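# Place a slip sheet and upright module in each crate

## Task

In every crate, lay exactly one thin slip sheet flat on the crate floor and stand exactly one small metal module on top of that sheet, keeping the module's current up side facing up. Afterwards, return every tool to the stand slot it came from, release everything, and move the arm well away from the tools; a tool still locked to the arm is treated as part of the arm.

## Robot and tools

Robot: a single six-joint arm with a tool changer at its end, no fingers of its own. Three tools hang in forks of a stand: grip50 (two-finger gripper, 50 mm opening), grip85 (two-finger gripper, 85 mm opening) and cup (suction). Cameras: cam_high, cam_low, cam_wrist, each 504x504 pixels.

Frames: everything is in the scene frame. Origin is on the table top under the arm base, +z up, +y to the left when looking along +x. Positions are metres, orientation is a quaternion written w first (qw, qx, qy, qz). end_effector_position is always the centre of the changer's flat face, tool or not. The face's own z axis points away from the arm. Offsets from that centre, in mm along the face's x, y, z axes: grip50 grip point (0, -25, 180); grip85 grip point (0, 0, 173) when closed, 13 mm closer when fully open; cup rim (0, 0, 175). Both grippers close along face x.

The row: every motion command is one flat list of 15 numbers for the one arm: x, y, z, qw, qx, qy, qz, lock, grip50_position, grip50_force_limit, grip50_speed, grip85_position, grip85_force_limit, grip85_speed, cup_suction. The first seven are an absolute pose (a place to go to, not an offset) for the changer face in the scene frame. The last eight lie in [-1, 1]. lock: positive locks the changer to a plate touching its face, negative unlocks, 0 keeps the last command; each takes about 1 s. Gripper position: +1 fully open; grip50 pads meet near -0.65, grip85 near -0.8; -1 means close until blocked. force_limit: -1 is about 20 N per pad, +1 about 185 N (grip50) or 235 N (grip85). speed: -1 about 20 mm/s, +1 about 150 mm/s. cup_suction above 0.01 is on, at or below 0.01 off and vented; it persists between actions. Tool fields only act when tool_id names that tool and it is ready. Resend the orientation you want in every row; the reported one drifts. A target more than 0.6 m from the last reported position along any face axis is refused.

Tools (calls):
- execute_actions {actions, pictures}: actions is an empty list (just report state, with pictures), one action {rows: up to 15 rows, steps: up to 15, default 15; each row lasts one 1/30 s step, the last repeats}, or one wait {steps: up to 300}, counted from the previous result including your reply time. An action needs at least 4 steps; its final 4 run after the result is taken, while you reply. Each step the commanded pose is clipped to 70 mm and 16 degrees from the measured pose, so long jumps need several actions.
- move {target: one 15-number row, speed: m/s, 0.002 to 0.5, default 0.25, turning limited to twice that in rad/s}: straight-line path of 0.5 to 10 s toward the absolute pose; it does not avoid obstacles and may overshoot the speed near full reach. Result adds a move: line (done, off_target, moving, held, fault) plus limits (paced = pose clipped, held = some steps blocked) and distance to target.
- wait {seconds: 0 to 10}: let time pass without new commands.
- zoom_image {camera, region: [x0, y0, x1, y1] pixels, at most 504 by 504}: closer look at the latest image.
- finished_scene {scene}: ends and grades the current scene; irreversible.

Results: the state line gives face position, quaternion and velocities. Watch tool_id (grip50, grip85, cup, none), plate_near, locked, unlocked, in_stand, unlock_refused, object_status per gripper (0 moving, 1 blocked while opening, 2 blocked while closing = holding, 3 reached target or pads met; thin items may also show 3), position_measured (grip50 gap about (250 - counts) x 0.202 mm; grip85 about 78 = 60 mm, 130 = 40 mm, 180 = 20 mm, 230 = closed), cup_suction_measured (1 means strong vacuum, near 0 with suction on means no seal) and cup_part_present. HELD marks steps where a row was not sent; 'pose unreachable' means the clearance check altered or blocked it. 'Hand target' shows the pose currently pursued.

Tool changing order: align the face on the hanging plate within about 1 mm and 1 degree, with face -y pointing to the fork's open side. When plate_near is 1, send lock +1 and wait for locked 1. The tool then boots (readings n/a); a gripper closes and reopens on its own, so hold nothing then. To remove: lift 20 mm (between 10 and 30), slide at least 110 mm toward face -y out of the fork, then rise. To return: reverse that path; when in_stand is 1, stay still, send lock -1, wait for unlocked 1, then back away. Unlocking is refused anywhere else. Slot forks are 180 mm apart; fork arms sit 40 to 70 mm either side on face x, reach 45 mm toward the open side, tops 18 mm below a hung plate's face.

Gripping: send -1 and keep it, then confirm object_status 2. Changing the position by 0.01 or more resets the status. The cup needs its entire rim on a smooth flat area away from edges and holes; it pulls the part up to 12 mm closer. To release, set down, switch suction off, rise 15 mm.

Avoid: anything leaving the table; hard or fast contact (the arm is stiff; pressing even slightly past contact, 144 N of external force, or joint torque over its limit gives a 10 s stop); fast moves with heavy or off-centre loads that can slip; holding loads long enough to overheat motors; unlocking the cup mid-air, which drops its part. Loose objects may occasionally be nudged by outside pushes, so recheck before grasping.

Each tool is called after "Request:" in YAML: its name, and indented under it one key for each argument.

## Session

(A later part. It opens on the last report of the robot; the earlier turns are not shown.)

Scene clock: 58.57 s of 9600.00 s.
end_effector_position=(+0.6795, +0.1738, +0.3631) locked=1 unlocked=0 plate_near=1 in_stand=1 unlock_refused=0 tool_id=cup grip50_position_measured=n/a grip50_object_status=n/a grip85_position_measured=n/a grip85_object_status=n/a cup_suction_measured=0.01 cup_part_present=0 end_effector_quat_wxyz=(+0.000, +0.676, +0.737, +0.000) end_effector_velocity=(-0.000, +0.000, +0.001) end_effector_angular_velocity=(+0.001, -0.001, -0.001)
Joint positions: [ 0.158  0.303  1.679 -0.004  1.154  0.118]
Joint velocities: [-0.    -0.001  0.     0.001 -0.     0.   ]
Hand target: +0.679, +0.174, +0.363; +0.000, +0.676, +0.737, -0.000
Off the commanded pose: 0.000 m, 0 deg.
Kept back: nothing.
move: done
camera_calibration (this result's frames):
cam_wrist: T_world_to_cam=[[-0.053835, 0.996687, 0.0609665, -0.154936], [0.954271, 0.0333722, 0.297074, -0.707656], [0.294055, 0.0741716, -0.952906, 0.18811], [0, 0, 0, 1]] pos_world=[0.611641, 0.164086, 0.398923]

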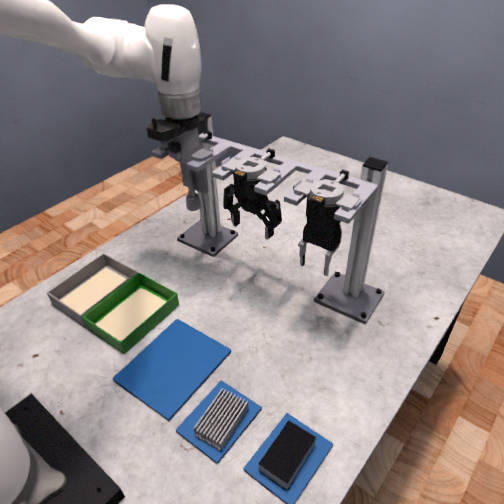

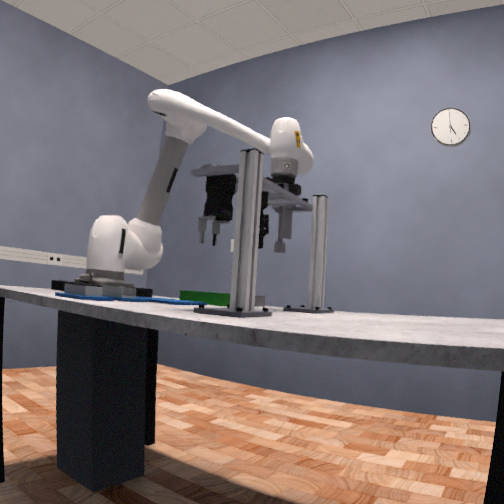

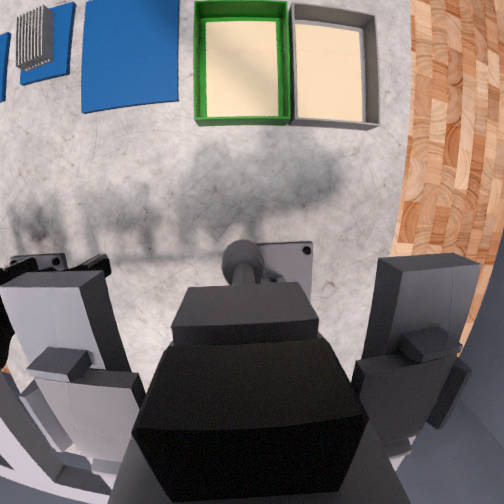

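Request:
execute_actions:
  actions:
    - {"rows": [[0.6794, 0.1738, 0.3631, 0, 0.6756, 0.7373, 0, -1, 1, 0, 0, 1, 0, 0, 0]], "steps": 15}

Request:
execute_actions:
  actions:
    - {"steps": 22}

Scene clock: 59.03 s of 9600.00 s.
end_effector_position=(+0.6794, +0.1738, +0.3630) locked=0 unlocked=0 plate_near=1 in_stand=1 unlock_refused=0 tool_id=none grip50_position_measured=n/a grip50_object_status=n/a grip85_position_measured=n/a grip85_object_status=n/a cup_suction_measured=n/a cup_part_present=n/a end_effector_quat_wxyz=(-0.000, +0.676, +0.737, -0.000) end_effector_velocity=(+0.000, -0.000, -0.000) end_effector_angular_velocity=(-0.002, -0.000, +0.000)
Joint positions: [ 0.158  0.303  1.679 -0.004  1.154  0.118]
Joint velocities: [-0.     0.001  0.    -0.002 -0.001  0.   ]
Steps of this call (steps 1 to 3: nothing new was sent; steps 4 to 14: the first 11 steps of this action). Readings (end_effector_position | what the end effector reports):
4: (+0.6794, +0.1738, +0.3630) | locked=1 unlocked=0 plate_near=1 in_stand=1 unlock_refused=0 tool_id=cup grip50_position_measured=n/a grip50_object_status=n/a grip85_position_measured=n/a grip85_object_status=n/a cup_suction_measured=0.01 cup_part_present=0
5: (+0.6794, +0.1738, +0.3630) | locked=1 unlocked=0 plate_near=1 in_stand=1 unlock_refused=0 tool_id=cup grip50_position_measured=n/a grip50_object_status=n/a grip85_position_measured=n/a grip85_object_status=n/a cup_suction_measured=0.01 cup_part_present=0
7: (+0.6794, +0.1738, +0.3630) | locked=1 unlocked=0 plate_near=1 in_stand=1 unlock_refused=0 tool_id=cup grip50_position_measured=n/a grip50_object_status=n/a grip85_position_measured=n/a grip85_object_status=n/a cup_suction_measured=0.01 cup_part_present=0
11: (+0.6794, +0.1738, +0.3630) | locked=0 unlocked=0 plate_near=1 in_stand=1 unlock_refused=0 tool_id=none grip50_position_measured=n/a grip50_object_status=n/a grip85_position_measured=n/a grip85_object_status=n/a cup_suction_measured=n/a cup_part_present=n/a
14: the state above

Scene clock: 59.77 s of 9600.00 s.
end_effector_position=(+0.6794, +0.1738, +0.3631) locked=0 unlocked=1 plate_near=1 in_stand=1 unlock_refused=0 tool_id=none grip50_position_measured=n/a grip50_object_status=n/a grip85_position_measured=n/a grip85_object_status=n/a cup_suction_measured=n/a cup_part_present=n/a end_effector_quat_wxyz=(+0.000, +0.676, +0.737, +0.000) end_effector_velocity=(+0.000, -0.000, +0.000) end_effector_angular_velocity=(+0.001, -0.000, -0.001)
Joint positions: [ 0.158  0.303  1.679 -0.004  1.154  0.118]
Joint velocities: [-0.001 -0.     0.     0.001  0.     0.   ]
Hand target: +0.679, +0.174, +0.363; -0.000, +0.676, +0.737, +0.000
Off the commanded pose: 0.000 m, 0 deg.
Kept back: nothing.
Steps of this call (steps 1 to 4: the last 4 steps of your previous action; steps 5 to 22: nothing new was sent). Readings (end_effector_position | what the end effector reports):
1: (+0.6794, +0.1738, +0.3630) | locked=0 unlocked=0 plate_near=1 in_stand=1 unlock_refused=0 tool_id=none grip50_position_measured=n/a grip50_object_status=n/a grip85_position_measured=n/a grip85_object_status=n/a cup_suction_measured=n/a cup_part_present=n/a
2: (+0.6794, +0.1738, +0.3630) | locked=0 unlocked=0 plate_near=1 in_stand=1 unlock_refused=0 tool_id=none grip50_position_measured=n/a grip50_object_status=n/a grip85_position_measured=n/a grip85_object_status=n/a cup_suction_measured=n/a cup_part_present=n/a
4: (+0.6794, +0.1738, +0.3630) | locked=0 unlocked=0 plate_near=1 in_stand=1 unlock_refused=0 tool_id=none grip50_position_measured=n/a grip50_object_status=n/a grip85_position_measured=n/a grip85_object_status=n/a cup_suction_measured=n/a cup_part_present=n/a
8: (+0.6794, +0.1738, +0.3630) | locked=0 unlocked=0 plate_near=1 in_stand=1 unlock_refused=0 tool_id=none grip50_position_measured=n/a grip50_object_status=n/a grip85_position_measured=n/a grip85_object_status=n/a cup_suction_measured=n/a cup_part_present=n/a
22: the state above

Request:
move:
  target: [0.6794, 0.1738, 0.380, 0, 0.6756, 0.7373, 0, 0, 1, 0, 0, 1, 0, 0, 0]
  speed: 0.05

Request:
zoom_image:
  camera: "cam_wrist"
  region: [140, 230, 350, 370]

Request:
move:
  target: [0.6952, -0.0050, 0.380, 0, 0.6756, 0.7373, 0, 0, 1, 0, 0, 1, 0, 0, 0]
  speed: 0.2

Request:
zoom_image:
  camera: "cam_wrist"
  region: [140, 230, 350, 370]

Scene clock: 60.77 s of 9600.00 s.
end_effector_position=(+0.6794, +0.1737, +0.3800) locked=0 unlocked=1 plate_near=0 in_stand=0 unlock_refused=0 tool_id=none grip50_position_measured=n/a grip50_object_status=n/a grip85_position_measured=n/a grip85_object_status=n/a cup_suction_measured=n/a cup_part_present=n/a end_effector_quat_wxyz=(+0.000, +0.676, +0.737, -0.000) end_effector_velocity=(-0.000, -0.000, +0.001) end_effector_angular_velocity=(-0.001, -0.001, +0.003)
Joint positions: [ 0.158  0.293  1.661 -0.004  1.183  0.118]
Joint velocities: [ 0.    -0.001 -0.    -0.002  0.    -0.002]
Hand target: +0.679, +0.174, +0.380; -0.000, +0.676, +0.737, +0.000
Off the commanded pose: 0.000 m, 0 deg.
Kept back: nothing.
move: done
camera_calibration (this result's frames):
cam_wrist: T_world_to_cam=[[-0.0538737, 0.99669, 0.0608795, -0.15582], [0.954287, 0.0334395, 0.297016, -0.712579], [0.293997, 0.0740978, -0.95293, 0.204274], [0, 0, 0, 1]] pos_world=[0.611554, 0.163997, 0.415792]

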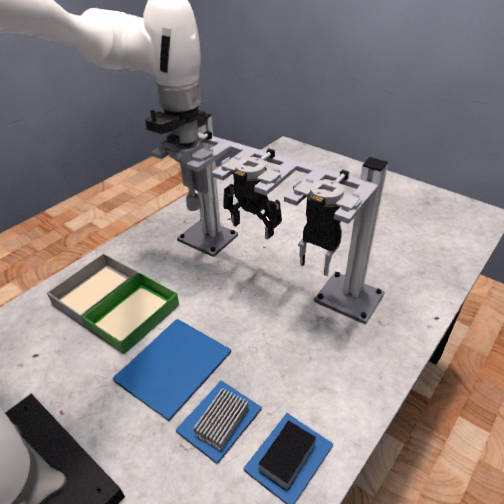

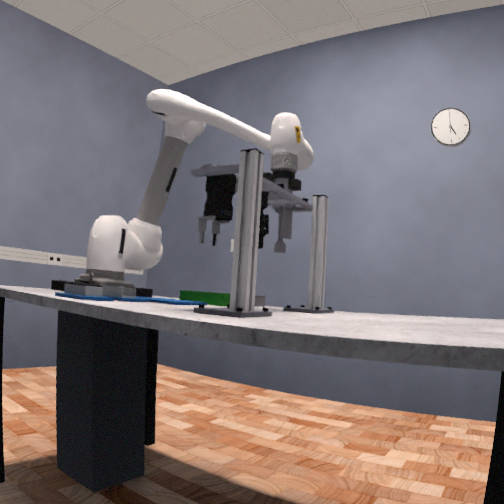

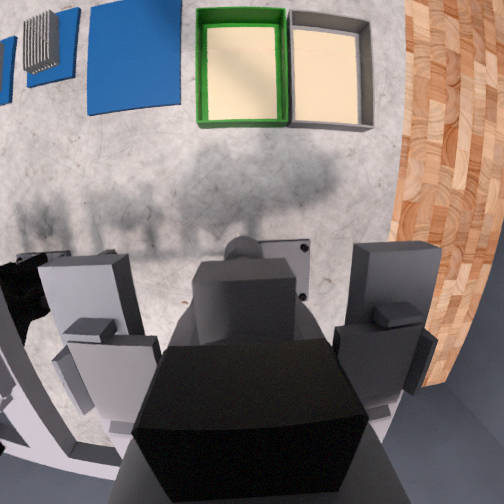

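Region (140, 230, 350, 370) of cam_wrist's 504x504 image, scaled by 2.400, with more detail than that image has.

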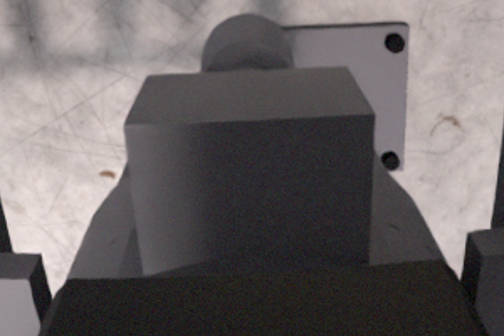

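Scene clock: 62.03 s of 9600.00 s.
end_effector_position=(+0.6952, -0.0050, +0.3800) locked=0 unlocked=1 plate_near=0 in_stand=0 unlock_refused=0 tool_id=none grip50_position_measured=n/a grip50_object_status=n/a grip85_position_measured=n/a grip85_object_status=n/a cup_suction_measured=n/a cup_part_present=n/a end_effector_quat_wxyz=(+0.000, +0.676, +0.737, -0.000) end_effector_velocity=(+0.000, -0.000, -0.000) end_effector_angular_velocity=(-0.000, +0.001, +0.001)
Joint positions: [-0.101  0.282  1.673 -0.002  1.179 -0.142]
Joint velocities: [-0.001  0.001 -0.    -0.     0.001 -0.001]
Hand target: +0.695, -0.005, +0.380; +0.000, +0.676, +0.737, -0.000
Off the commanded pose: 0.000 m, 0 deg.
Kept back: nothing.
move: done
camera_calibration (this result's frames):
cam_wrist: T_world_to_cam=[[-0.053957, 0.996713, 0.0604361, 0.0233949], [0.954171, 0.033623, 0.297367, -0.721737], [0.294358, 0.0737114, -0.952848, 0.212608], [0, 0, 0, 1]] pos_world=[0.62734, -0.0147227, 0.415791]

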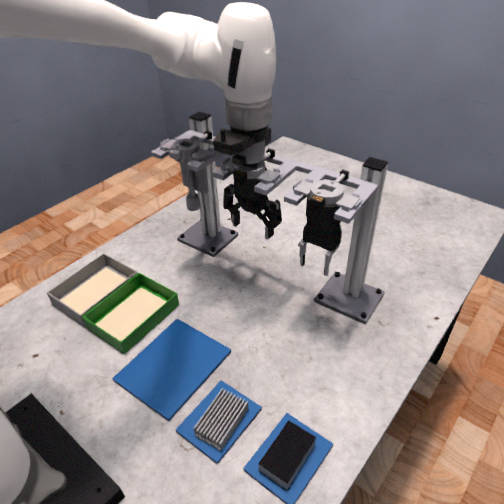

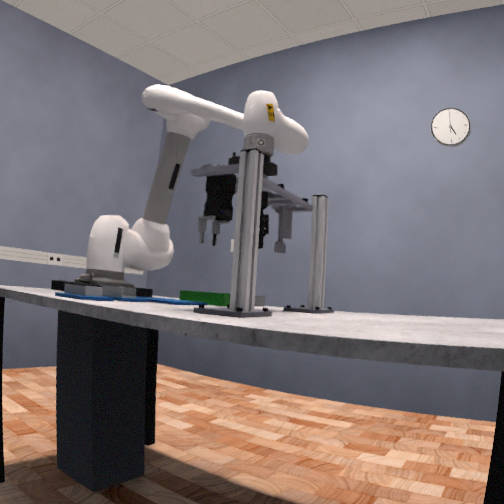

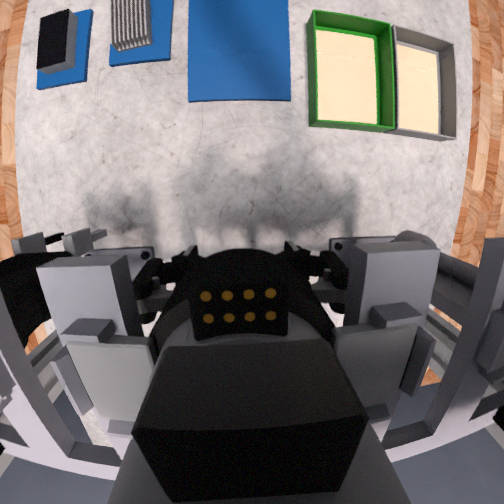

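Region (140, 230, 350, 370) of cam_wrist's 504x504 image, scaled by 2.400, with more detail than that image has.

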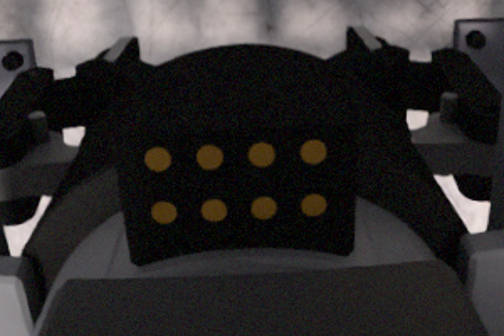

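Request:
zoom_image:
  camera: "cam_wrist"
  region: [20, 240, 190, 400]

Request:
zoom_image:
  camera: "cam_wrist"
  region: [300, 230, 470, 390]

Region (20, 240, 190, 400) of cam_wrist's 504x504 image, scaled by 2.965, with more detail than that image has; it fills the top 474 rows of this view, and the rest is white.

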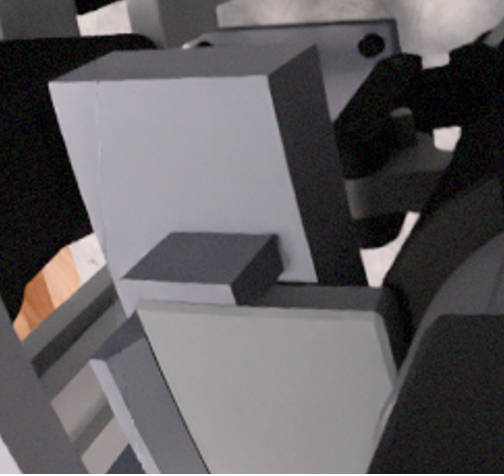

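Region (300, 230, 470, 390) of cam_wrist's 504x504 image, scaled by 2.965, with more detail than that image has; it fills the top 474 rows of this view, and the rest is white.

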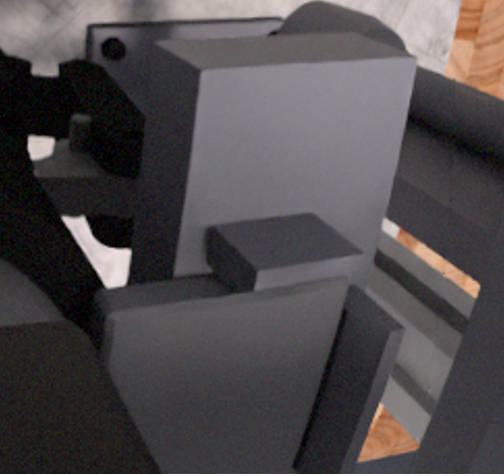

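Request:
move:
  target: [0.6949, -0.0064, 0.3700, 0, 0.6756, 0.7373, 0, 0, 1, 0, 0, 1, 0, 0, 0]
  speed: 0.03

Request:
zoom_image:
  camera: "cam_wrist"
  region: [140, 230, 350, 370]

Scene clock: 64.40 s of 9600.00 s.
end_effector_position=(+0.6949, -0.0064, +0.3700) locked=0 unlocked=1 plate_near=0 in_stand=0 unlock_refused=0 tool_id=none grip50_position_measured=n/a grip50_object_status=n/a grip85_position_measured=n/a grip85_object_status=n/a cup_suction_measured=n/a cup_part_present=n/a end_effector_quat_wxyz=(+0.000, +0.676, +0.737, +0.000) end_effector_velocity=(-0.000, -0.000, -0.000) end_effector_angular_velocity=(+0.001, +0.002, -0.001)
Joint positions: [-0.104  0.289  1.685 -0.002  1.162 -0.144]
Joint velocities: [-0.     0.     0.     0.001  0.001  0.001]
Hand target: +0.695, -0.006, +0.370; +0.000, +0.676, +0.737, -0.000
Off the commanded pose: 0.000 m, 0 deg.
Kept back: nothing.
move: done
camera_calibration (this result's frames):
cam_wrist: T_world_to_cam=[[-0.0538734, 0.996687, 0.0609261, 0.0251397], [0.954274, 0.033422, 0.29706, -0.71845], [0.29404, 0.0741439, -0.952913, 0.203505], [0, 0, 0, 1]] pos_world=[0.627114, -0.0161331, 0.405814]

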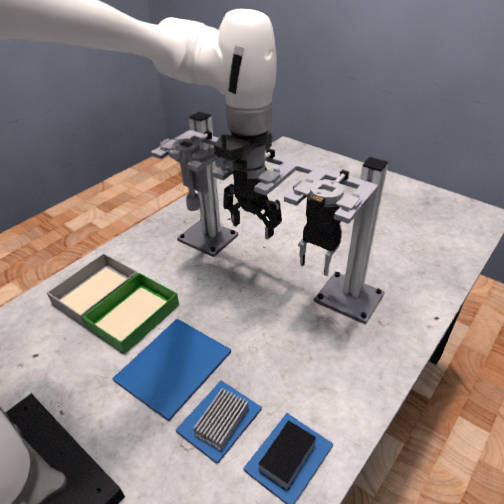

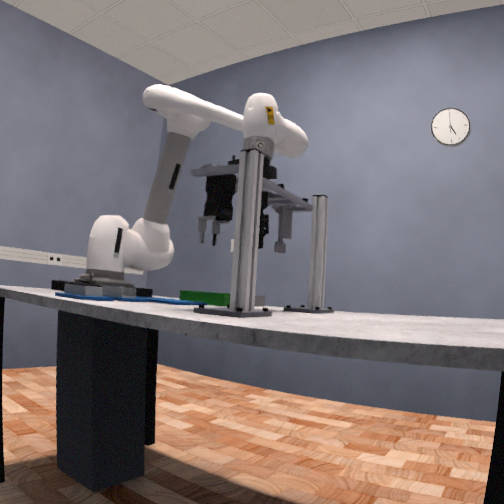

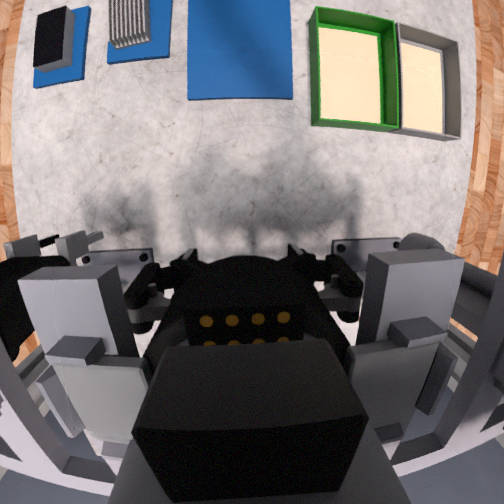

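Region (140, 230, 350, 370) of cam_wrist's 504x504 image, scaled by 2.400, with more detail than that image has.

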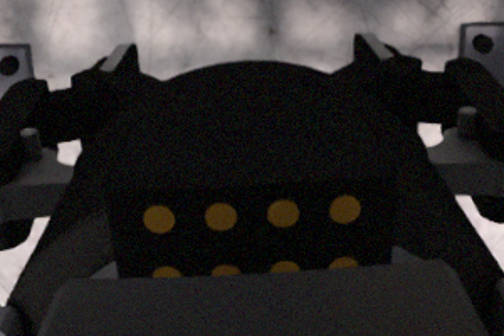

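Request:
execute_actions:
  actions:
    - {"rows": [[0.6949, -0.0064, 0.3695, 0, 0.6756, 0.7373, 0, 0, 1, 0, 0, 1, 0, 0, 0],[0.6949, -0.0064, 0.3690, 0, 0.6756, 0.7373, 0, 0, 1, 0, 0, 1, 0, 0, 0],[0.6949, -0.0064, 0.3685, 0, 0.6756, 0.7373, 0, 0, 1, 0, 0, 1, 0, 0, 0]], "steps": 10}

Request:
execute_actions:
  actions:
    - {"rows": [[0.6949, -0.0064, 0.3680, 0, 0.6756, 0.7373, 0, 0, 1, 0, 0, 1, 0, 0, 0],[0.6949, -0.0064, 0.3675, 0, 0.6756, 0.7373, 0, 0, 1, 0, 0, 1, 0, 0, 0],[0.6949, -0.0064, 0.3670, 0, 0.6756, 0.7373, 0, 0, 1, 0, 0, 1, 0, 0, 0]], "steps": 10}

Scene clock: 65.17 s of 9600.00 s.
end_effector_position=(+0.6949, -0.0064, +0.3685) locked=0 unlocked=1 plate_near=0 in_stand=0 unlock_refused=0 tool_id=none grip50_position_measured=n/a grip50_object_status=n/a grip85_position_measured=n/a grip85_object_status=n/a cup_suction_measured=n/a cup_part_present=n/a end_effector_quat_wxyz=(-0.000, +0.676, +0.737, -0.000) end_effector_velocity=(+0.000, -0.000, -0.000) end_effector_angular_velocity=(+0.000, -0.001, +0.001)
Joint positions: [-0.104  0.289  1.686 -0.002  1.16  -0.144]
Joint velocities: [-0.     0.     0.     0.    -0.001 -0.001]
Steps of this call (steps 1 to 17: nothing new was sent; steps 18 to 23: the first 6 steps of this action). Readings (end_effector_position | what the end effector reports):
18: (+0.6949, -0.0064, +0.3699) | locked=0 unlocked=1 plate_near=0 in_stand=0 unlock_refused=0 tool_id=none grip50_position_measured=n/a grip50_object_status=n/a grip85_position_measured=n/a grip85_object_status=n/a cup_suction_measured=n/a cup_part_present=n/a
19: (+0.6949, -0.0064, +0.3696) | locked=0 unlocked=1 plate_near=0 in_stand=0 unlock_refused=0 tool_id=none grip50_position_measured=n/a grip50_object_status=n/a grip85_position_measured=n/a grip85_object_status=n/a cup_suction_measured=n/a cup_part_present=n/a
21: (+0.6949, -0.0064, +0.3687) | locked=0 unlocked=1 plate_near=0 in_stand=0 unlock_refused=0 tool_id=none grip50_position_measured=n/a grip50_object_status=n/a grip85_position_measured=n/a grip85_object_status=n/a cup_suction_measured=n/a cup_part_present=n/a
23: the state above

Scene clock: 65.50 s of 9600.00 s.
end_effector_position=(+0.6949, -0.0064, +0.3670) locked=0 unlocked=1 plate_near=0 in_stand=0 unlock_refused=0 tool_id=none grip50_position_measured=n/a grip50_object_status=n/a grip85_position_measured=n/a grip85_object_status=n/a cup_suction_measured=n/a cup_part_present=n/a end_effector_quat_wxyz=(-0.000, +0.676, +0.737, -0.000) end_effector_velocity=(+0.000, +0.001, -0.000) end_effector_angular_velocity=(-0.000, -0.001, +0.002)
Joint positions: [-0.104  0.29   1.688 -0.002  1.157 -0.144]
Joint velocities: [ 0.001 -0.     0.    -0.    -0.002 -0.001]
Off your previous action's commanded pose: 0.000 m, 0 deg at its last step (step 4 of this call).
Steps of this call (steps 1 to 4: the last 4 steps of your previous action; steps 5 to 10: the first 6 steps of this action). Readings (end_effector_position | what the end effector reports):
5: (+0.6949, -0.0064, +0.3684) | locked=0 unlocked=1 plate_near=0 in_stand=0 unlock_refused=0 tool_id=none grip50_position_measured=n/a grip50_object_status=n/a grip85_position_measured=n/a grip85_object_status=n/a cup_suction_measured=n/a cup_part_present=n/a
6: (+0.6949, -0.0064, +0.3681) | locked=0 unlocked=1 plate_near=0 in_stand=0 unlock_refused=0 tool_id=none grip50_position_measured=n/a grip50_object_status=n/a grip85_position_measured=n/a grip85_object_status=n/a cup_suction_measured=n/a cup_part_present=n/a
8: (+0.6949, -0.0064, +0.3672) | locked=0 unlocked=1 plate_near=0 in_stand=0 unlock_refused=0 tool_id=none grip50_position_measured=n/a grip50_object_status=n/a grip85_position_measured=n/a grip85_object_status=n/a cup_suction_measured=n/a cup_part_present=n/a
10: the state above

Request:
execute_actions:
  actions:
    - {"rows": [[0.6949, -0.0064, 0.3665, 0, 0.6756, 0.7373, 0, 0, 1, 0, 0, 1, 0, 0, 0],[0.6949, -0.0064, 0.3660, 0, 0.6756, 0.7373, 0, 0, 1, 0, 0, 1, 0, 0, 0],[0.6949, -0.0064, 0.3655, 0, 0.6756, 0.7373, 0, 0, 1, 0, 0, 1, 0, 0, 0]], "steps": 10}

Scene clock: 65.83 s of 9600.00 s.
end_effector_position=(+0.6949, -0.0064, +0.3655) locked=0 unlocked=1 plate_near=0 in_stand=1 unlock_refused=0 tool_id=none grip50_position_measured=n/a grip50_object_status=n/a grip85_position_measured=n/a grip85_object_status=n/a cup_suction_measured=n/a cup_part_present=n/a end_effector_quat_wxyz=(-0.000, +0.676, +0.737, -0.000) end_effector_velocity=(+0.000, +0.000, -0.000) end_effector_angular_velocity=(+0.000, -0.000, -0.000)
Joint positions: [-0.104  0.291  1.689 -0.002  1.154 -0.144]
Joint velocities: [ 0.     0.     0.     0.    -0.001  0.   ]
Off your previous action's commanded pose: 0.000 m, 0 deg at its last step (step 4 of this call).
Steps of this call (steps 1 to 4: the last 4 steps of your previous action; steps 5 to 10: the first 6 steps of this action). Readings (end_effector_position | what the end effector reports):
5: (+0.6949, -0.0064, +0.3669) | locked=0 unlocked=1 plate_near=0 in_stand=0 unlock_refused=0 tool_id=none grip50_position_measured=n/a grip50_object_status=n/a grip85_position_measured=n/a grip85_object_status=n/a cup_suction_measured=n/a cup_part_present=n/a
6: (+0.6949, -0.0064, +0.3666) | locked=0 unlocked=1 plate_near=0 in_stand=1 unlock_refused=0 tool_id=none grip50_position_measured=n/a grip50_object_status=n/a grip85_position_measured=n/a grip85_object_status=n/a cup_suction_measured=n/a cup_part_present=n/a
8: (+0.6949, -0.0064, +0.3657) | locked=0 unlocked=1 plate_near=0 in_stand=1 unlock_refused=0 tool_id=none grip50_position_measured=n/a grip50_object_status=n/a grip85_position_measured=n/a grip85_object_status=n/a cup_suction_measured=n/a cup_part_present=n/a
10: the state above

Request:
execute_actions:
  actions:
    - {"rows": [[0.6949, -0.0064, 0.3651, 0, 0.6756, 0.7373, 0, 0, 1, 0, 0, 1, 0, 0, 0],[0.6949, -0.0064, 0.3647, 0, 0.6756, 0.7373, 0, 0, 1, 0, 0, 1, 0, 0, 0],[0.6949, -0.0064, 0.3643, 0, 0.6756, 0.7373, 0, 0, 1, 0, 0, 1, 0, 0, 0]], "steps": 10}

Scene clock: 66.17 s of 9600.00 s.
end_effector_position=(+0.6949, -0.0064, +0.3643) locked=0 unlocked=1 plate_near=0 in_stand=1 unlock_refused=0 tool_id=none grip50_position_measured=n/a grip50_object_status=n/a grip85_position_measured=n/a grip85_object_status=n/a cup_suction_measured=n/a cup_part_present=n/a end_effector_quat_wxyz=(-0.000, +0.676, +0.737, -0.000) end_effector_velocity=(-0.000, -0.000, +0.000) end_effector_angular_velocity=(-0.001, -0.001, -0.001)
Joint positions: [-0.104  0.292  1.691 -0.002  1.152 -0.144]
Joint velocities: [-0.    -0.001  0.    -0.002 -0.     0.002]
Off your previous action's commanded pose: 0.000 m, 0 deg at its last step (step 4 of this call).
Steps of this call (steps 1 to 4: the last 4 steps of your previous action; steps 5 to 10: the first 6 steps of this action). Readings (end_effector_position | what the end effector reports):
5: (+0.6949, -0.0064, +0.3654) | locked=0 unlocked=1 plate_near=0 in_stand=1 unlock_refused=0 tool_id=none grip50_position_measured=n/a grip50_object_status=n/a grip85_position_measured=n/a grip85_object_status=n/a cup_suction_measured=n/a cup_part_present=n/a
6: (+0.6949, -0.0064, +0.3652) | locked=0 unlocked=1 plate_near=0 in_stand=1 unlock_refused=0 tool_id=none grip50_position_measured=n/a grip50_object_status=n/a grip85_position_measured=n/a grip85_object_status=n/a cup_suction_measured=n/a cup_part_present=n/a
8: (+0.6949, -0.0064, +0.3645) | locked=0 unlocked=1 plate_near=0 in_stand=1 unlock_refused=0 tool_id=none grip50_position_measured=n/a grip50_object_status=n/a grip85_position_measured=n/a grip85_object_status=n/a cup_suction_measured=n/a cup_part_present=n/a
10: the state above

Request:
execute_actions:
  actions:
    - {"rows": [[0.6949, -0.0064, 0.3639, 0, 0.6756, 0.7373, 0, 0, 1, 0, 0, 1, 0, 0, 0],[0.6949, -0.0064, 0.3635, 0, 0.6756, 0.7373, 0, 0, 1, 0, 0, 1, 0, 0, 0],[0.6949, -0.0064, 0.3631, 0, 0.6756, 0.7373, 0, 0, 1, 0, 0, 1, 0, 0, 0]], "steps": 10}

Scene clock: 66.50 s of 9600.00 s.
end_effector_position=(+0.6949, -0.0064, +0.3631) locked=0 unlocked=1 plate_near=1 in_stand=1 unlock_refused=0 tool_id=none grip50_position_measured=n/a grip50_object_status=n/a grip85_position_measured=n/a grip85_object_status=n/a cup_suction_measured=n/a cup_part_present=n/a end_effector_quat_wxyz=(-0.000, +0.676, +0.737, +0.000) end_effector_velocity=(+0.000, -0.000, -0.000) end_effector_angular_velocity=(-0.001, -0.001, +0.000)
Joint positions: [-0.104  0.293  1.692 -0.002  1.15  -0.144]
Joint velocities: [-0.    -0.     0.    -0.001 -0.001 -0.   ]
Off your previous action's commanded pose: 0.000 m, 0 deg at its last step (step 4 of this call).
Steps of this call (steps 1 to 4: the last 4 steps of your previous action; steps 5 to 10: the first 6 steps of this action). Readings (end_effector_position | what the end effector reports):
5: (+0.6949, -0.0064, +0.3642) | locked=0 unlocked=1 plate_near=0 in_stand=1 unlock_refused=0 tool_id=none grip50_position_measured=n/a grip50_object_status=n/a grip85_position_measured=n/a grip85_object_status=n/a cup_suction_measured=n/a cup_part_present=n/a
6: (+0.6949, -0.0064, +0.3640) | locked=0 unlocked=1 plate_near=0 in_stand=1 unlock_refused=0 tool_id=none grip50_position_measured=n/a grip50_object_status=n/a grip85_position_measured=n/a grip85_object_status=n/a cup_suction_measured=n/a cup_part_present=n/a
8: (+0.6949, -0.0064, +0.3633) | locked=0 unlocked=1 plate_near=1 in_stand=1 unlock_refused=0 tool_id=none grip50_position_measured=n/a grip50_object_status=n/a grip85_position_measured=n/a grip85_object_status=n/a cup_suction_measured=n/a cup_part_present=n/a
10: the state above

Request:
execute_actions:
  actions:
    - {"rows": [[0.6949, -0.0064, 0.3629, 0, 0.6756, 0.7373, 0, 1, 1, 0, 0, 1, 0, 0.5, 0]], "steps": 15}

Request:
execute_actions:
  actions:
    - {"steps": 21}

Scene clock: 67.00 s of 9600.00 s.
end_effector_position=(+0.6949, -0.0064, +0.3629) locked=0 unlocked=0 plate_near=1 in_stand=1 unlock_refused=0 tool_id=none grip50_position_measured=n/a grip50_object_status=n/a grip85_position_measured=n/a grip85_object_status=n/a cup_suction_measured=n/a cup_part_present=n/a end_effector_quat_wxyz=(-0.000, +0.676, +0.737, +0.000) end_effector_velocity=(-0.000, -0.000, +0.000) end_effector_angular_velocity=(-0.001, -0.000, -0.000)
Joint positions: [-0.104  0.293  1.692 -0.002  1.15  -0.144]
Joint velocities: [-0.    -0.001  0.    -0.001  0.    -0.   ]
Off your previous action's commanded pose: 0.000 m, 0 deg at its last step (step 4 of this call).
Steps of this call (steps 1 to 4: the last 4 steps of your previous action; steps 5 to 15: the first 11 steps of this action). Readings (end_effector_position | what the end effector reports):
5: (+0.6949, -0.0064, +0.3631) | locked=0 unlocked=0 plate_near=1 in_stand=1 unlock_refused=0 tool_id=none grip50_position_measured=n/a grip50_object_status=n/a grip85_position_measured=n/a grip85_object_status=n/a cup_suction_measured=n/a cup_part_present=n/a
6: (+0.6949, -0.0064, +0.3630) | locked=0 unlocked=0 plate_near=1 in_stand=1 unlock_refused=0 tool_id=none grip50_position_measured=n/a grip50_object_status=n/a grip85_position_measured=n/a grip85_object_status=n/a cup_suction_measured=n/a cup_part_present=n/a
8: (+0.6949, -0.0064, +0.3629) | locked=0 unlocked=0 plate_near=1 in_stand=1 unlock_refused=0 tool_id=none grip50_position_measured=n/a grip50_object_status=n/a grip85_position_measured=n/a grip85_object_status=n/a cup_suction_measured=n/a cup_part_present=n/a
12: (+0.6949, -0.0064, +0.3629) | locked=0 unlocked=0 plate_near=1 in_stand=1 unlock_refused=0 tool_id=none grip50_position_measured=n/a grip50_object_status=n/a grip85_position_measured=n/a grip85_object_status=n/a cup_suction_measured=n/a cup_part_present=n/a
15: the state above

Scene clock: 67.70 s of 9600.00 s.
end_effector_position=(+0.6949, -0.0064, +0.3628) locked=1 unlocked=0 plate_near=1 in_stand=1 unlock_refused=0 tool_id=grip85 grip50_position_measured=n/a grip50_object_status=n/a grip85_position_measured=n/a grip85_object_status=n/a cup_suction_measured=n/a cup_part_present=n/a end_effector_quat_wxyz=(-0.000, +0.676, +0.737, -0.000) end_effector_velocity=(+0.000, +0.000, -0.000) end_effector_angular_velocity=(+0.001, +0.000, -0.001)
Joint positions: [-0.104  0.293  1.692 -0.002  1.15  -0.144]
Joint velocities: [ 0.     0.001 -0.     0.001 -0.     0.001]
Hand target: +0.695, -0.006, +0.363; +0.000, +0.676, +0.737, -0.000
Off the commanded pose: 0.000 m, 0 deg.
Kept back: nothing.
Steps of this call (steps 1 to 4: the last 4 steps of your previous action; steps 5 to 21: nothing new was sent). Readings (end_effector_position | what the end effector reports):
1: (+0.6949, -0.0064, +0.3629) | locked=0 unlocked=0 plate_near=1 in_stand=1 unlock_refused=0 tool_id=none grip50_position_measured=n/a grip50_object_status=n/a grip85_position_measured=n/a grip85_object_status=n/a cup_suction_measured=n/a cup_part_present=n/a
2: (+0.6949, -0.0064, +0.3629) | locked=0 unlocked=0 plate_near=1 in_stand=1 unlock_refused=0 tool_id=none grip50_position_measured=n/a grip50_object_status=n/a grip85_position_measured=n/a grip85_object_status=n/a cup_suction_measured=n/a cup_part_present=n/a
4: (+0.6949, -0.0064, +0.3629) | locked=0 unlocked=0 plate_near=1 in_stand=1 unlock_refused=0 tool_id=none grip50_position_measured=n/a grip50_object_status=n/a grip85_position_measured=n/a grip85_object_status=n/a cup_suction_measured=n/a cup_part_present=n/a
8: (+0.6949, -0.0064, +0.3629) | locked=0 unlocked=0 plate_near=1 in_stand=1 unlock_refused=0 tool_id=none grip50_position_measured=n/a grip50_object_status=n/a grip85_position_measured=n/a grip85_object_status=n/a cup_suction_measured=n/a cup_part_present=n/a
21: the state above

Request:
move:
  target: [0.6949, -0.0064, 0.383, 0, 0.6756, 0.7373, 0, 0, 1, 0, 0, 1, 0, 0.5, 0]
  speed: 0.06

Request:
move:
  target: [0.5754, -0.0169, 0.383, 0, 0.6756, 0.7373, 0, 0, 1, 0, 0, 1, 0, 0.5, 0]
  speed: 0.2

Request:
move:
  target: [0.356, -0.203, 0.27, 0, 0.6494, 0.7604, 0, 0, 1, 0, 0, 1, 0, 0.5, 0]
  speed: 0.3

Scene clock: 68.67 s of 9600.00 s.
end_effector_position=(+0.6948, -0.0064, +0.3830) locked=1 unlocked=0 plate_near=1 in_stand=0 unlock_refused=0 tool_id=grip85 grip50_position_measured=n/a grip50_object_status=n/a grip85_position_measured=n/a grip85_object_status=n/a cup_suction_measured=n/a cup_part_present=n/a end_effector_quat_wxyz=(-0.000, +0.676, +0.737, -0.000) end_effector_velocity=(+0.000, -0.000, +0.001) end_effector_angular_velocity=(-0.001, -0.001, -0.001)
Joint positions: [-0.104  0.28   1.671 -0.002  1.184 -0.144]
Joint velocities: [ 0.    -0.    -0.    -0.001 -0.     0.001]
Hand target: +0.695, -0.006, +0.383; -0.000, +0.676, +0.737, +0.000
Off the commanded pose: 0.000 m, 0 deg.
Kept back: nothing.
move: done
camera_calibration (this result's frames):
cam_wrist: T_world_to_cam=[[-0.0538896, 0.996686, 0.0609266, 0.0243908], [0.954293, 0.0334424, 0.296995, -0.722205], [0.293974, 0.0741468, -0.952933, 0.215947], [0, 0, 0, 1]] pos_world=[0.627027, -0.0161695, 0.418789]

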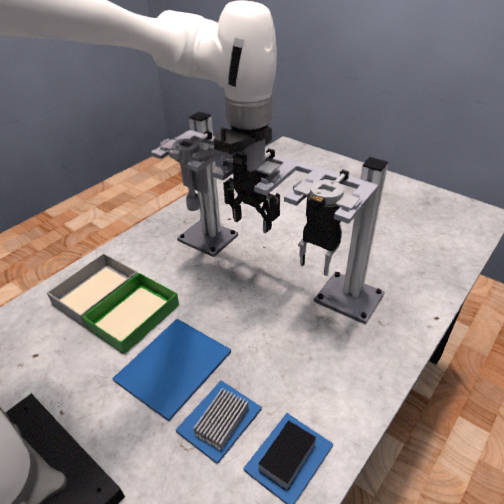

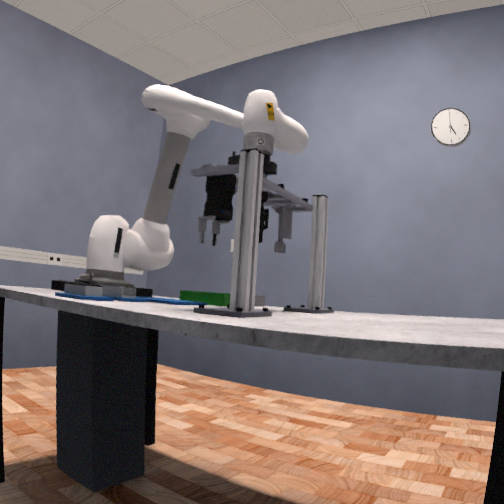

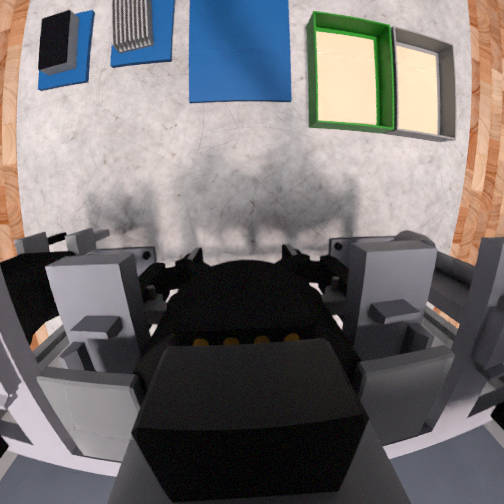

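Scene clock: 69.63 s of 9600.00 s.
end_effector_position=(+0.5755, -0.0169, +0.3828) locked=1 unlocked=0 plate_near=1 in_stand=0 unlock_refused=0 tool_id=grip85 grip50_position_measured=n/a grip50_object_status=n/a grip85_position_measured=n/a grip85_object_status=n/a cup_suction_measured=n/a cup_part_present=n/a end_effector_quat_wxyz=(+0.000, +0.676, +0.737, -0.000) end_effector_velocity=(-0.001, +0.000, +0.000) end_effector_angular_velocity=(+0.001, -0.000, -0.002)
Joint positions: [-0.134  0.099  1.894 -0.002  1.141 -0.174]
Joint velocities: [-0.    -0.001  0.001  0.001  0.     0.001]
Hand target: +0.575, -0.017, +0.383; +0.000, +0.676, +0.737, -0.000
Off the commanded pose: 0.000 m, 0 deg.
Kept back: nothing.
move: done
camera_calibration (this result's frames):
cam_wrist: T_world_to_cam=[[-0.053845, 0.996695, 0.0608338, 0.0283723], [0.954267, 0.0334204, 0.297082, -0.607921], [0.294067, 0.074048, -0.952912, 0.251574], [0, 0, 0, 1]] pos_world=[0.507667, -0.0265901, 0.418605]

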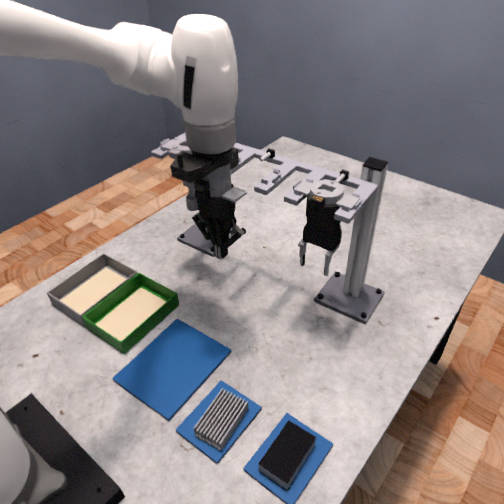

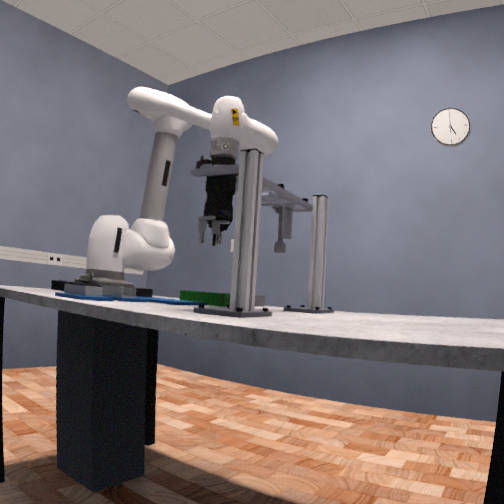

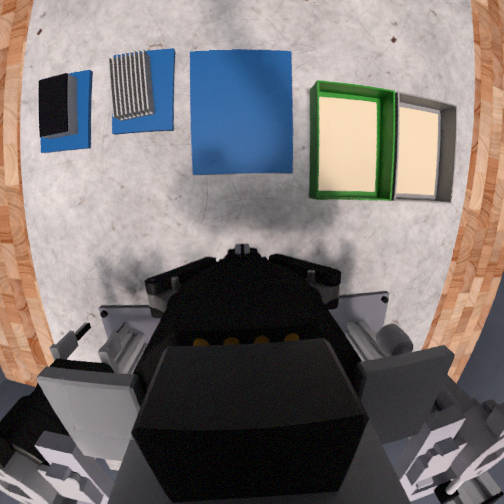

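Scene clock: 71.10 s of 9600.00 s.
end_effector_position=(+0.3562, -0.2032, +0.2697) locked=1 unlocked=0 plate_near=1 in_stand=0 unlock_refused=0 tool_id=grip85 grip50_position_measured=n/a grip50_object_status=n/a grip85_position_measured=n/a grip85_object_status=n/a cup_suction_measured=n/a cup_part_present=n/a end_effector_quat_wxyz=(+0.001, +0.650, +0.760, -0.000) end_effector_velocity=(-0.000, -0.000, -0.000) end_effector_angular_velocity=(-0.001, -0.000, +0.004)
Joint positions: [-0.65  -0.054  2.292  0.001  0.897 -0.762]
Joint velocities: [-0.    -0.     0.001 -0.001 -0.    -0.004]
Hand target: +0.356, -0.203, +0.270; +0.000, +0.650, +0.760, -0.000
Off the commanded pose: 0.000 m, 0 deg.
Kept back: nothing.
move: done
camera_calibration (this result's frames):
cam_wrist: T_world_to_cam=[[-0.123129, 0.990604, 0.0595163, 0.232986], [0.94956, 0.100174, 0.297154, -0.343675], [0.2884, 0.0931026, -0.952973, 0.228018], [0, 0, 0, 1]] pos_world=[0.289267, -0.217599, 0.305553]

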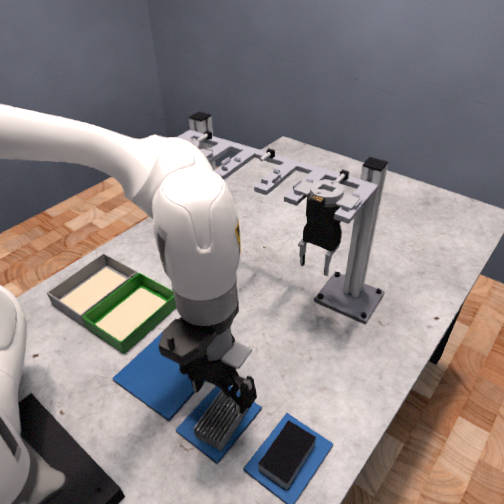

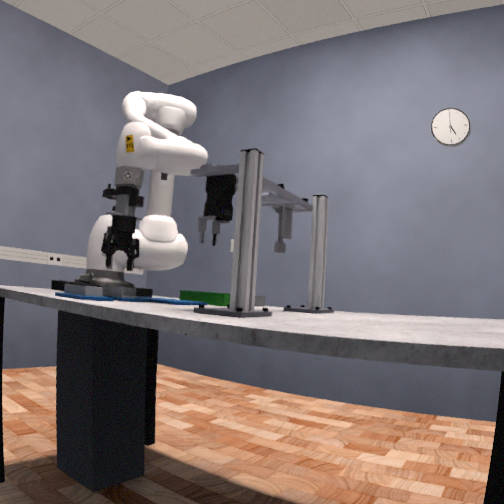

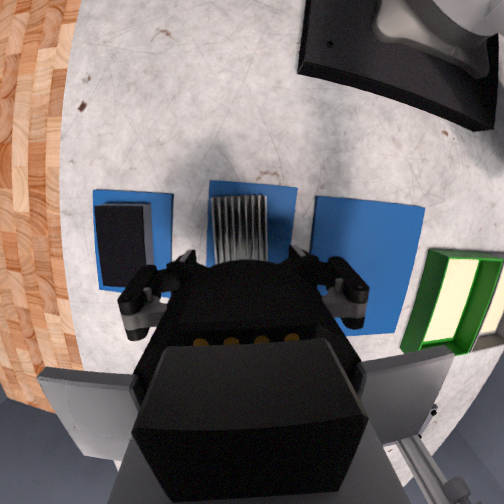

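Request:
zoom_image:
  camera: "cam_wrist"
  region: [160, 170, 320, 290]

Request:
zoom_image:
  camera: "cam_wrist"
  region: [80, 180, 200, 300]

Request:
zoom_image:
  camera: "cam_high"
  region: [160, 350, 340, 504]

Region (160, 170, 320, 290) of cam_wrist's 504x504 image, scaled by 3.150, with more detail than that image has; it fills the top 378 rows of this view, and the rest is white.

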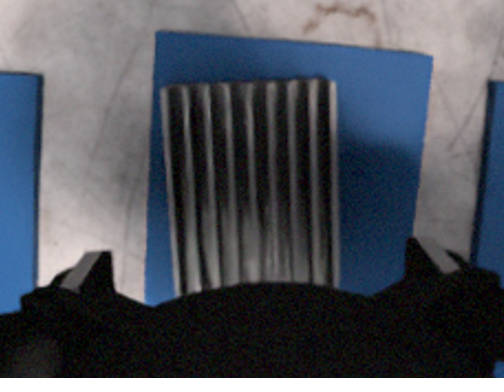

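Region (80, 180, 200, 300) of cam_wrist's 504x504 image, scaled by 4.200, with more detail than that image has.

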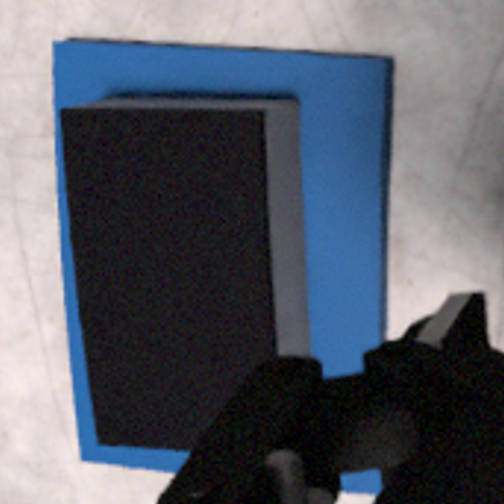

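Region (160, 350, 340, 504) of cam_high's 504x504 image, scaled by 2.800, with more detail than that image has; it fills the top 431 rows of this view, and the rest is white.

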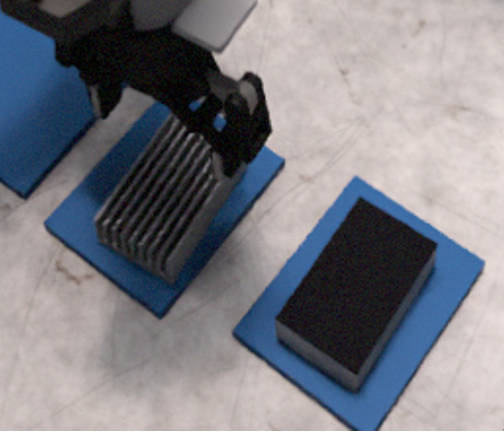

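Request:
move:
  target: [0.3554, -0.2044, 0.212, 0, 0.6494, 0.7604, 0, 0, 1, 0, 0, 1, 0, 0.5, 0]
  speed: 0.12

Request:
zoom_image:
  camera: "cam_wrist"
  region: [160, 170, 320, 290]

Request:
zoom_image:
  camera: "cam_low"
  region: [50, 220, 170, 310]

Request:
zoom_image:
  camera: "cam_high"
  region: [150, 350, 300, 480]

Scene clock: 73.10 s of 9600.00 s.
end_effector_position=(+0.3555, -0.2045, +0.2120) locked=1 unlocked=0 plate_near=1 in_stand=0 unlock_refused=0 tool_id=grip85 grip50_position_measured=n/a grip50_object_status=n/a grip85_position_measured=3 grip85_object_status=3 cup_suction_measured=n/a cup_part_present=n/a end_effector_quat_wxyz=(+0.000, +0.649, +0.760, -0.000) end_effector_velocity=(+0.000, +0.000, -0.000) end_effector_angular_velocity=(-0.000, -0.001, -0.001)
Joint positions: [-0.654  0.032  2.346  0.003  0.757 -0.767]
Joint velocities: [ 0.     0.     0.     0.    -0.001  0.001]
Hand target: +0.356, -0.205, +0.212; +0.000, +0.649, +0.760, -0.000
Off the commanded pose: 0.000 m, 0 deg.
Kept back: nothing.
move: done
camera_calibration (this result's frames):
cam_wrist: T_world_to_cam=[[-0.123186, 0.99052, 0.0607931, 0.237359], [0.949631, 0.0998703, 0.29703, -0.325753], [0.288143, 0.0943209, -0.952931, 0.173609], [0, 0, 0, 1]] pos_world=[0.288561, -0.218951, 0.247766]

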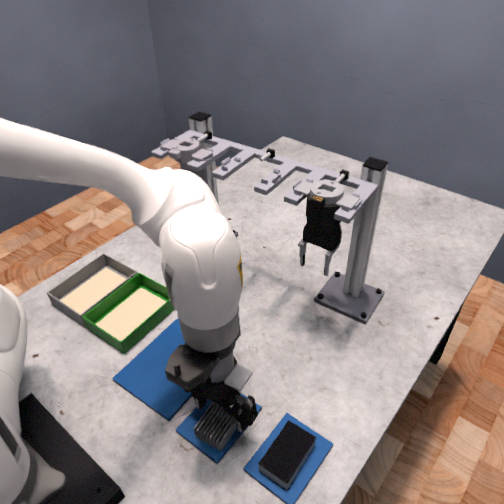

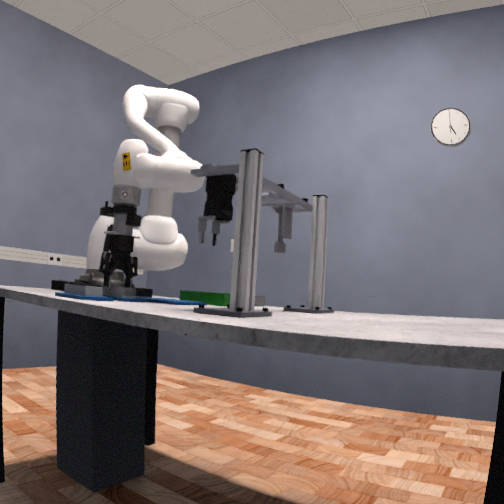

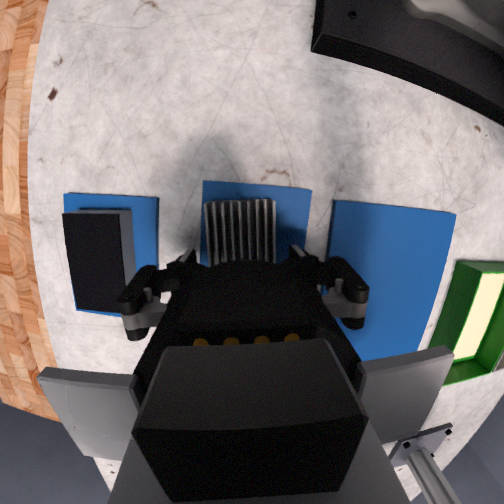

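Region (160, 170, 320, 290) of cam_wrist's 504x504 image, scaled by 3.150, with more detail than that image has; it fills the top 378 rows of this view, and the rest is white.

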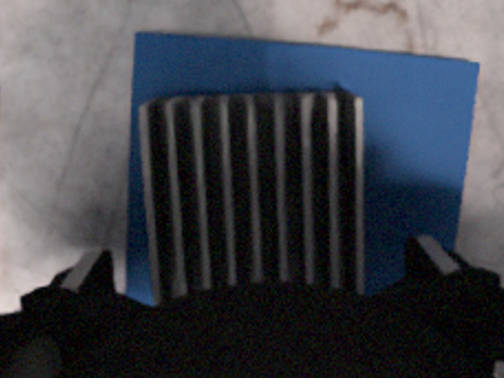

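Region (50, 220, 170, 310) of cam_low's 504x504 image, scaled by 4.200, with more detail than that image has; it fills the top 378 rows of this view, and the rest is white.

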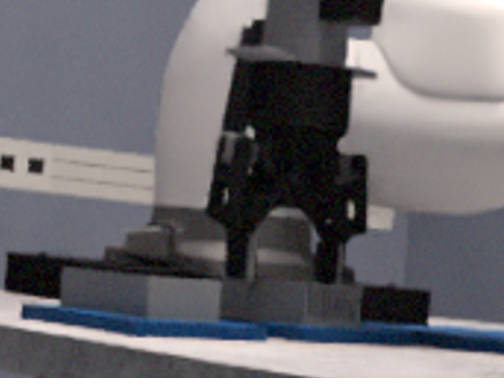

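Region (150, 350, 300, 480) of cam_high's 504x504 image, scaled by 3.360, with more detail than that image has; it fills the top 437 rows of this view, and the rest is white.

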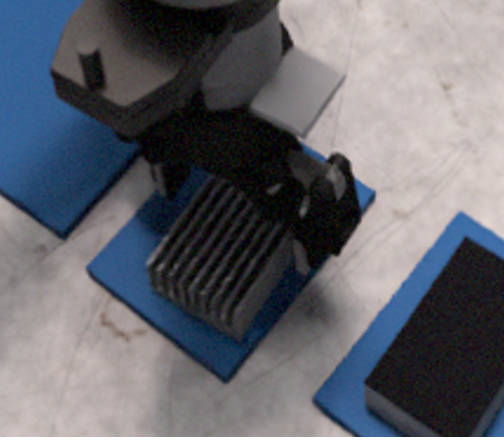

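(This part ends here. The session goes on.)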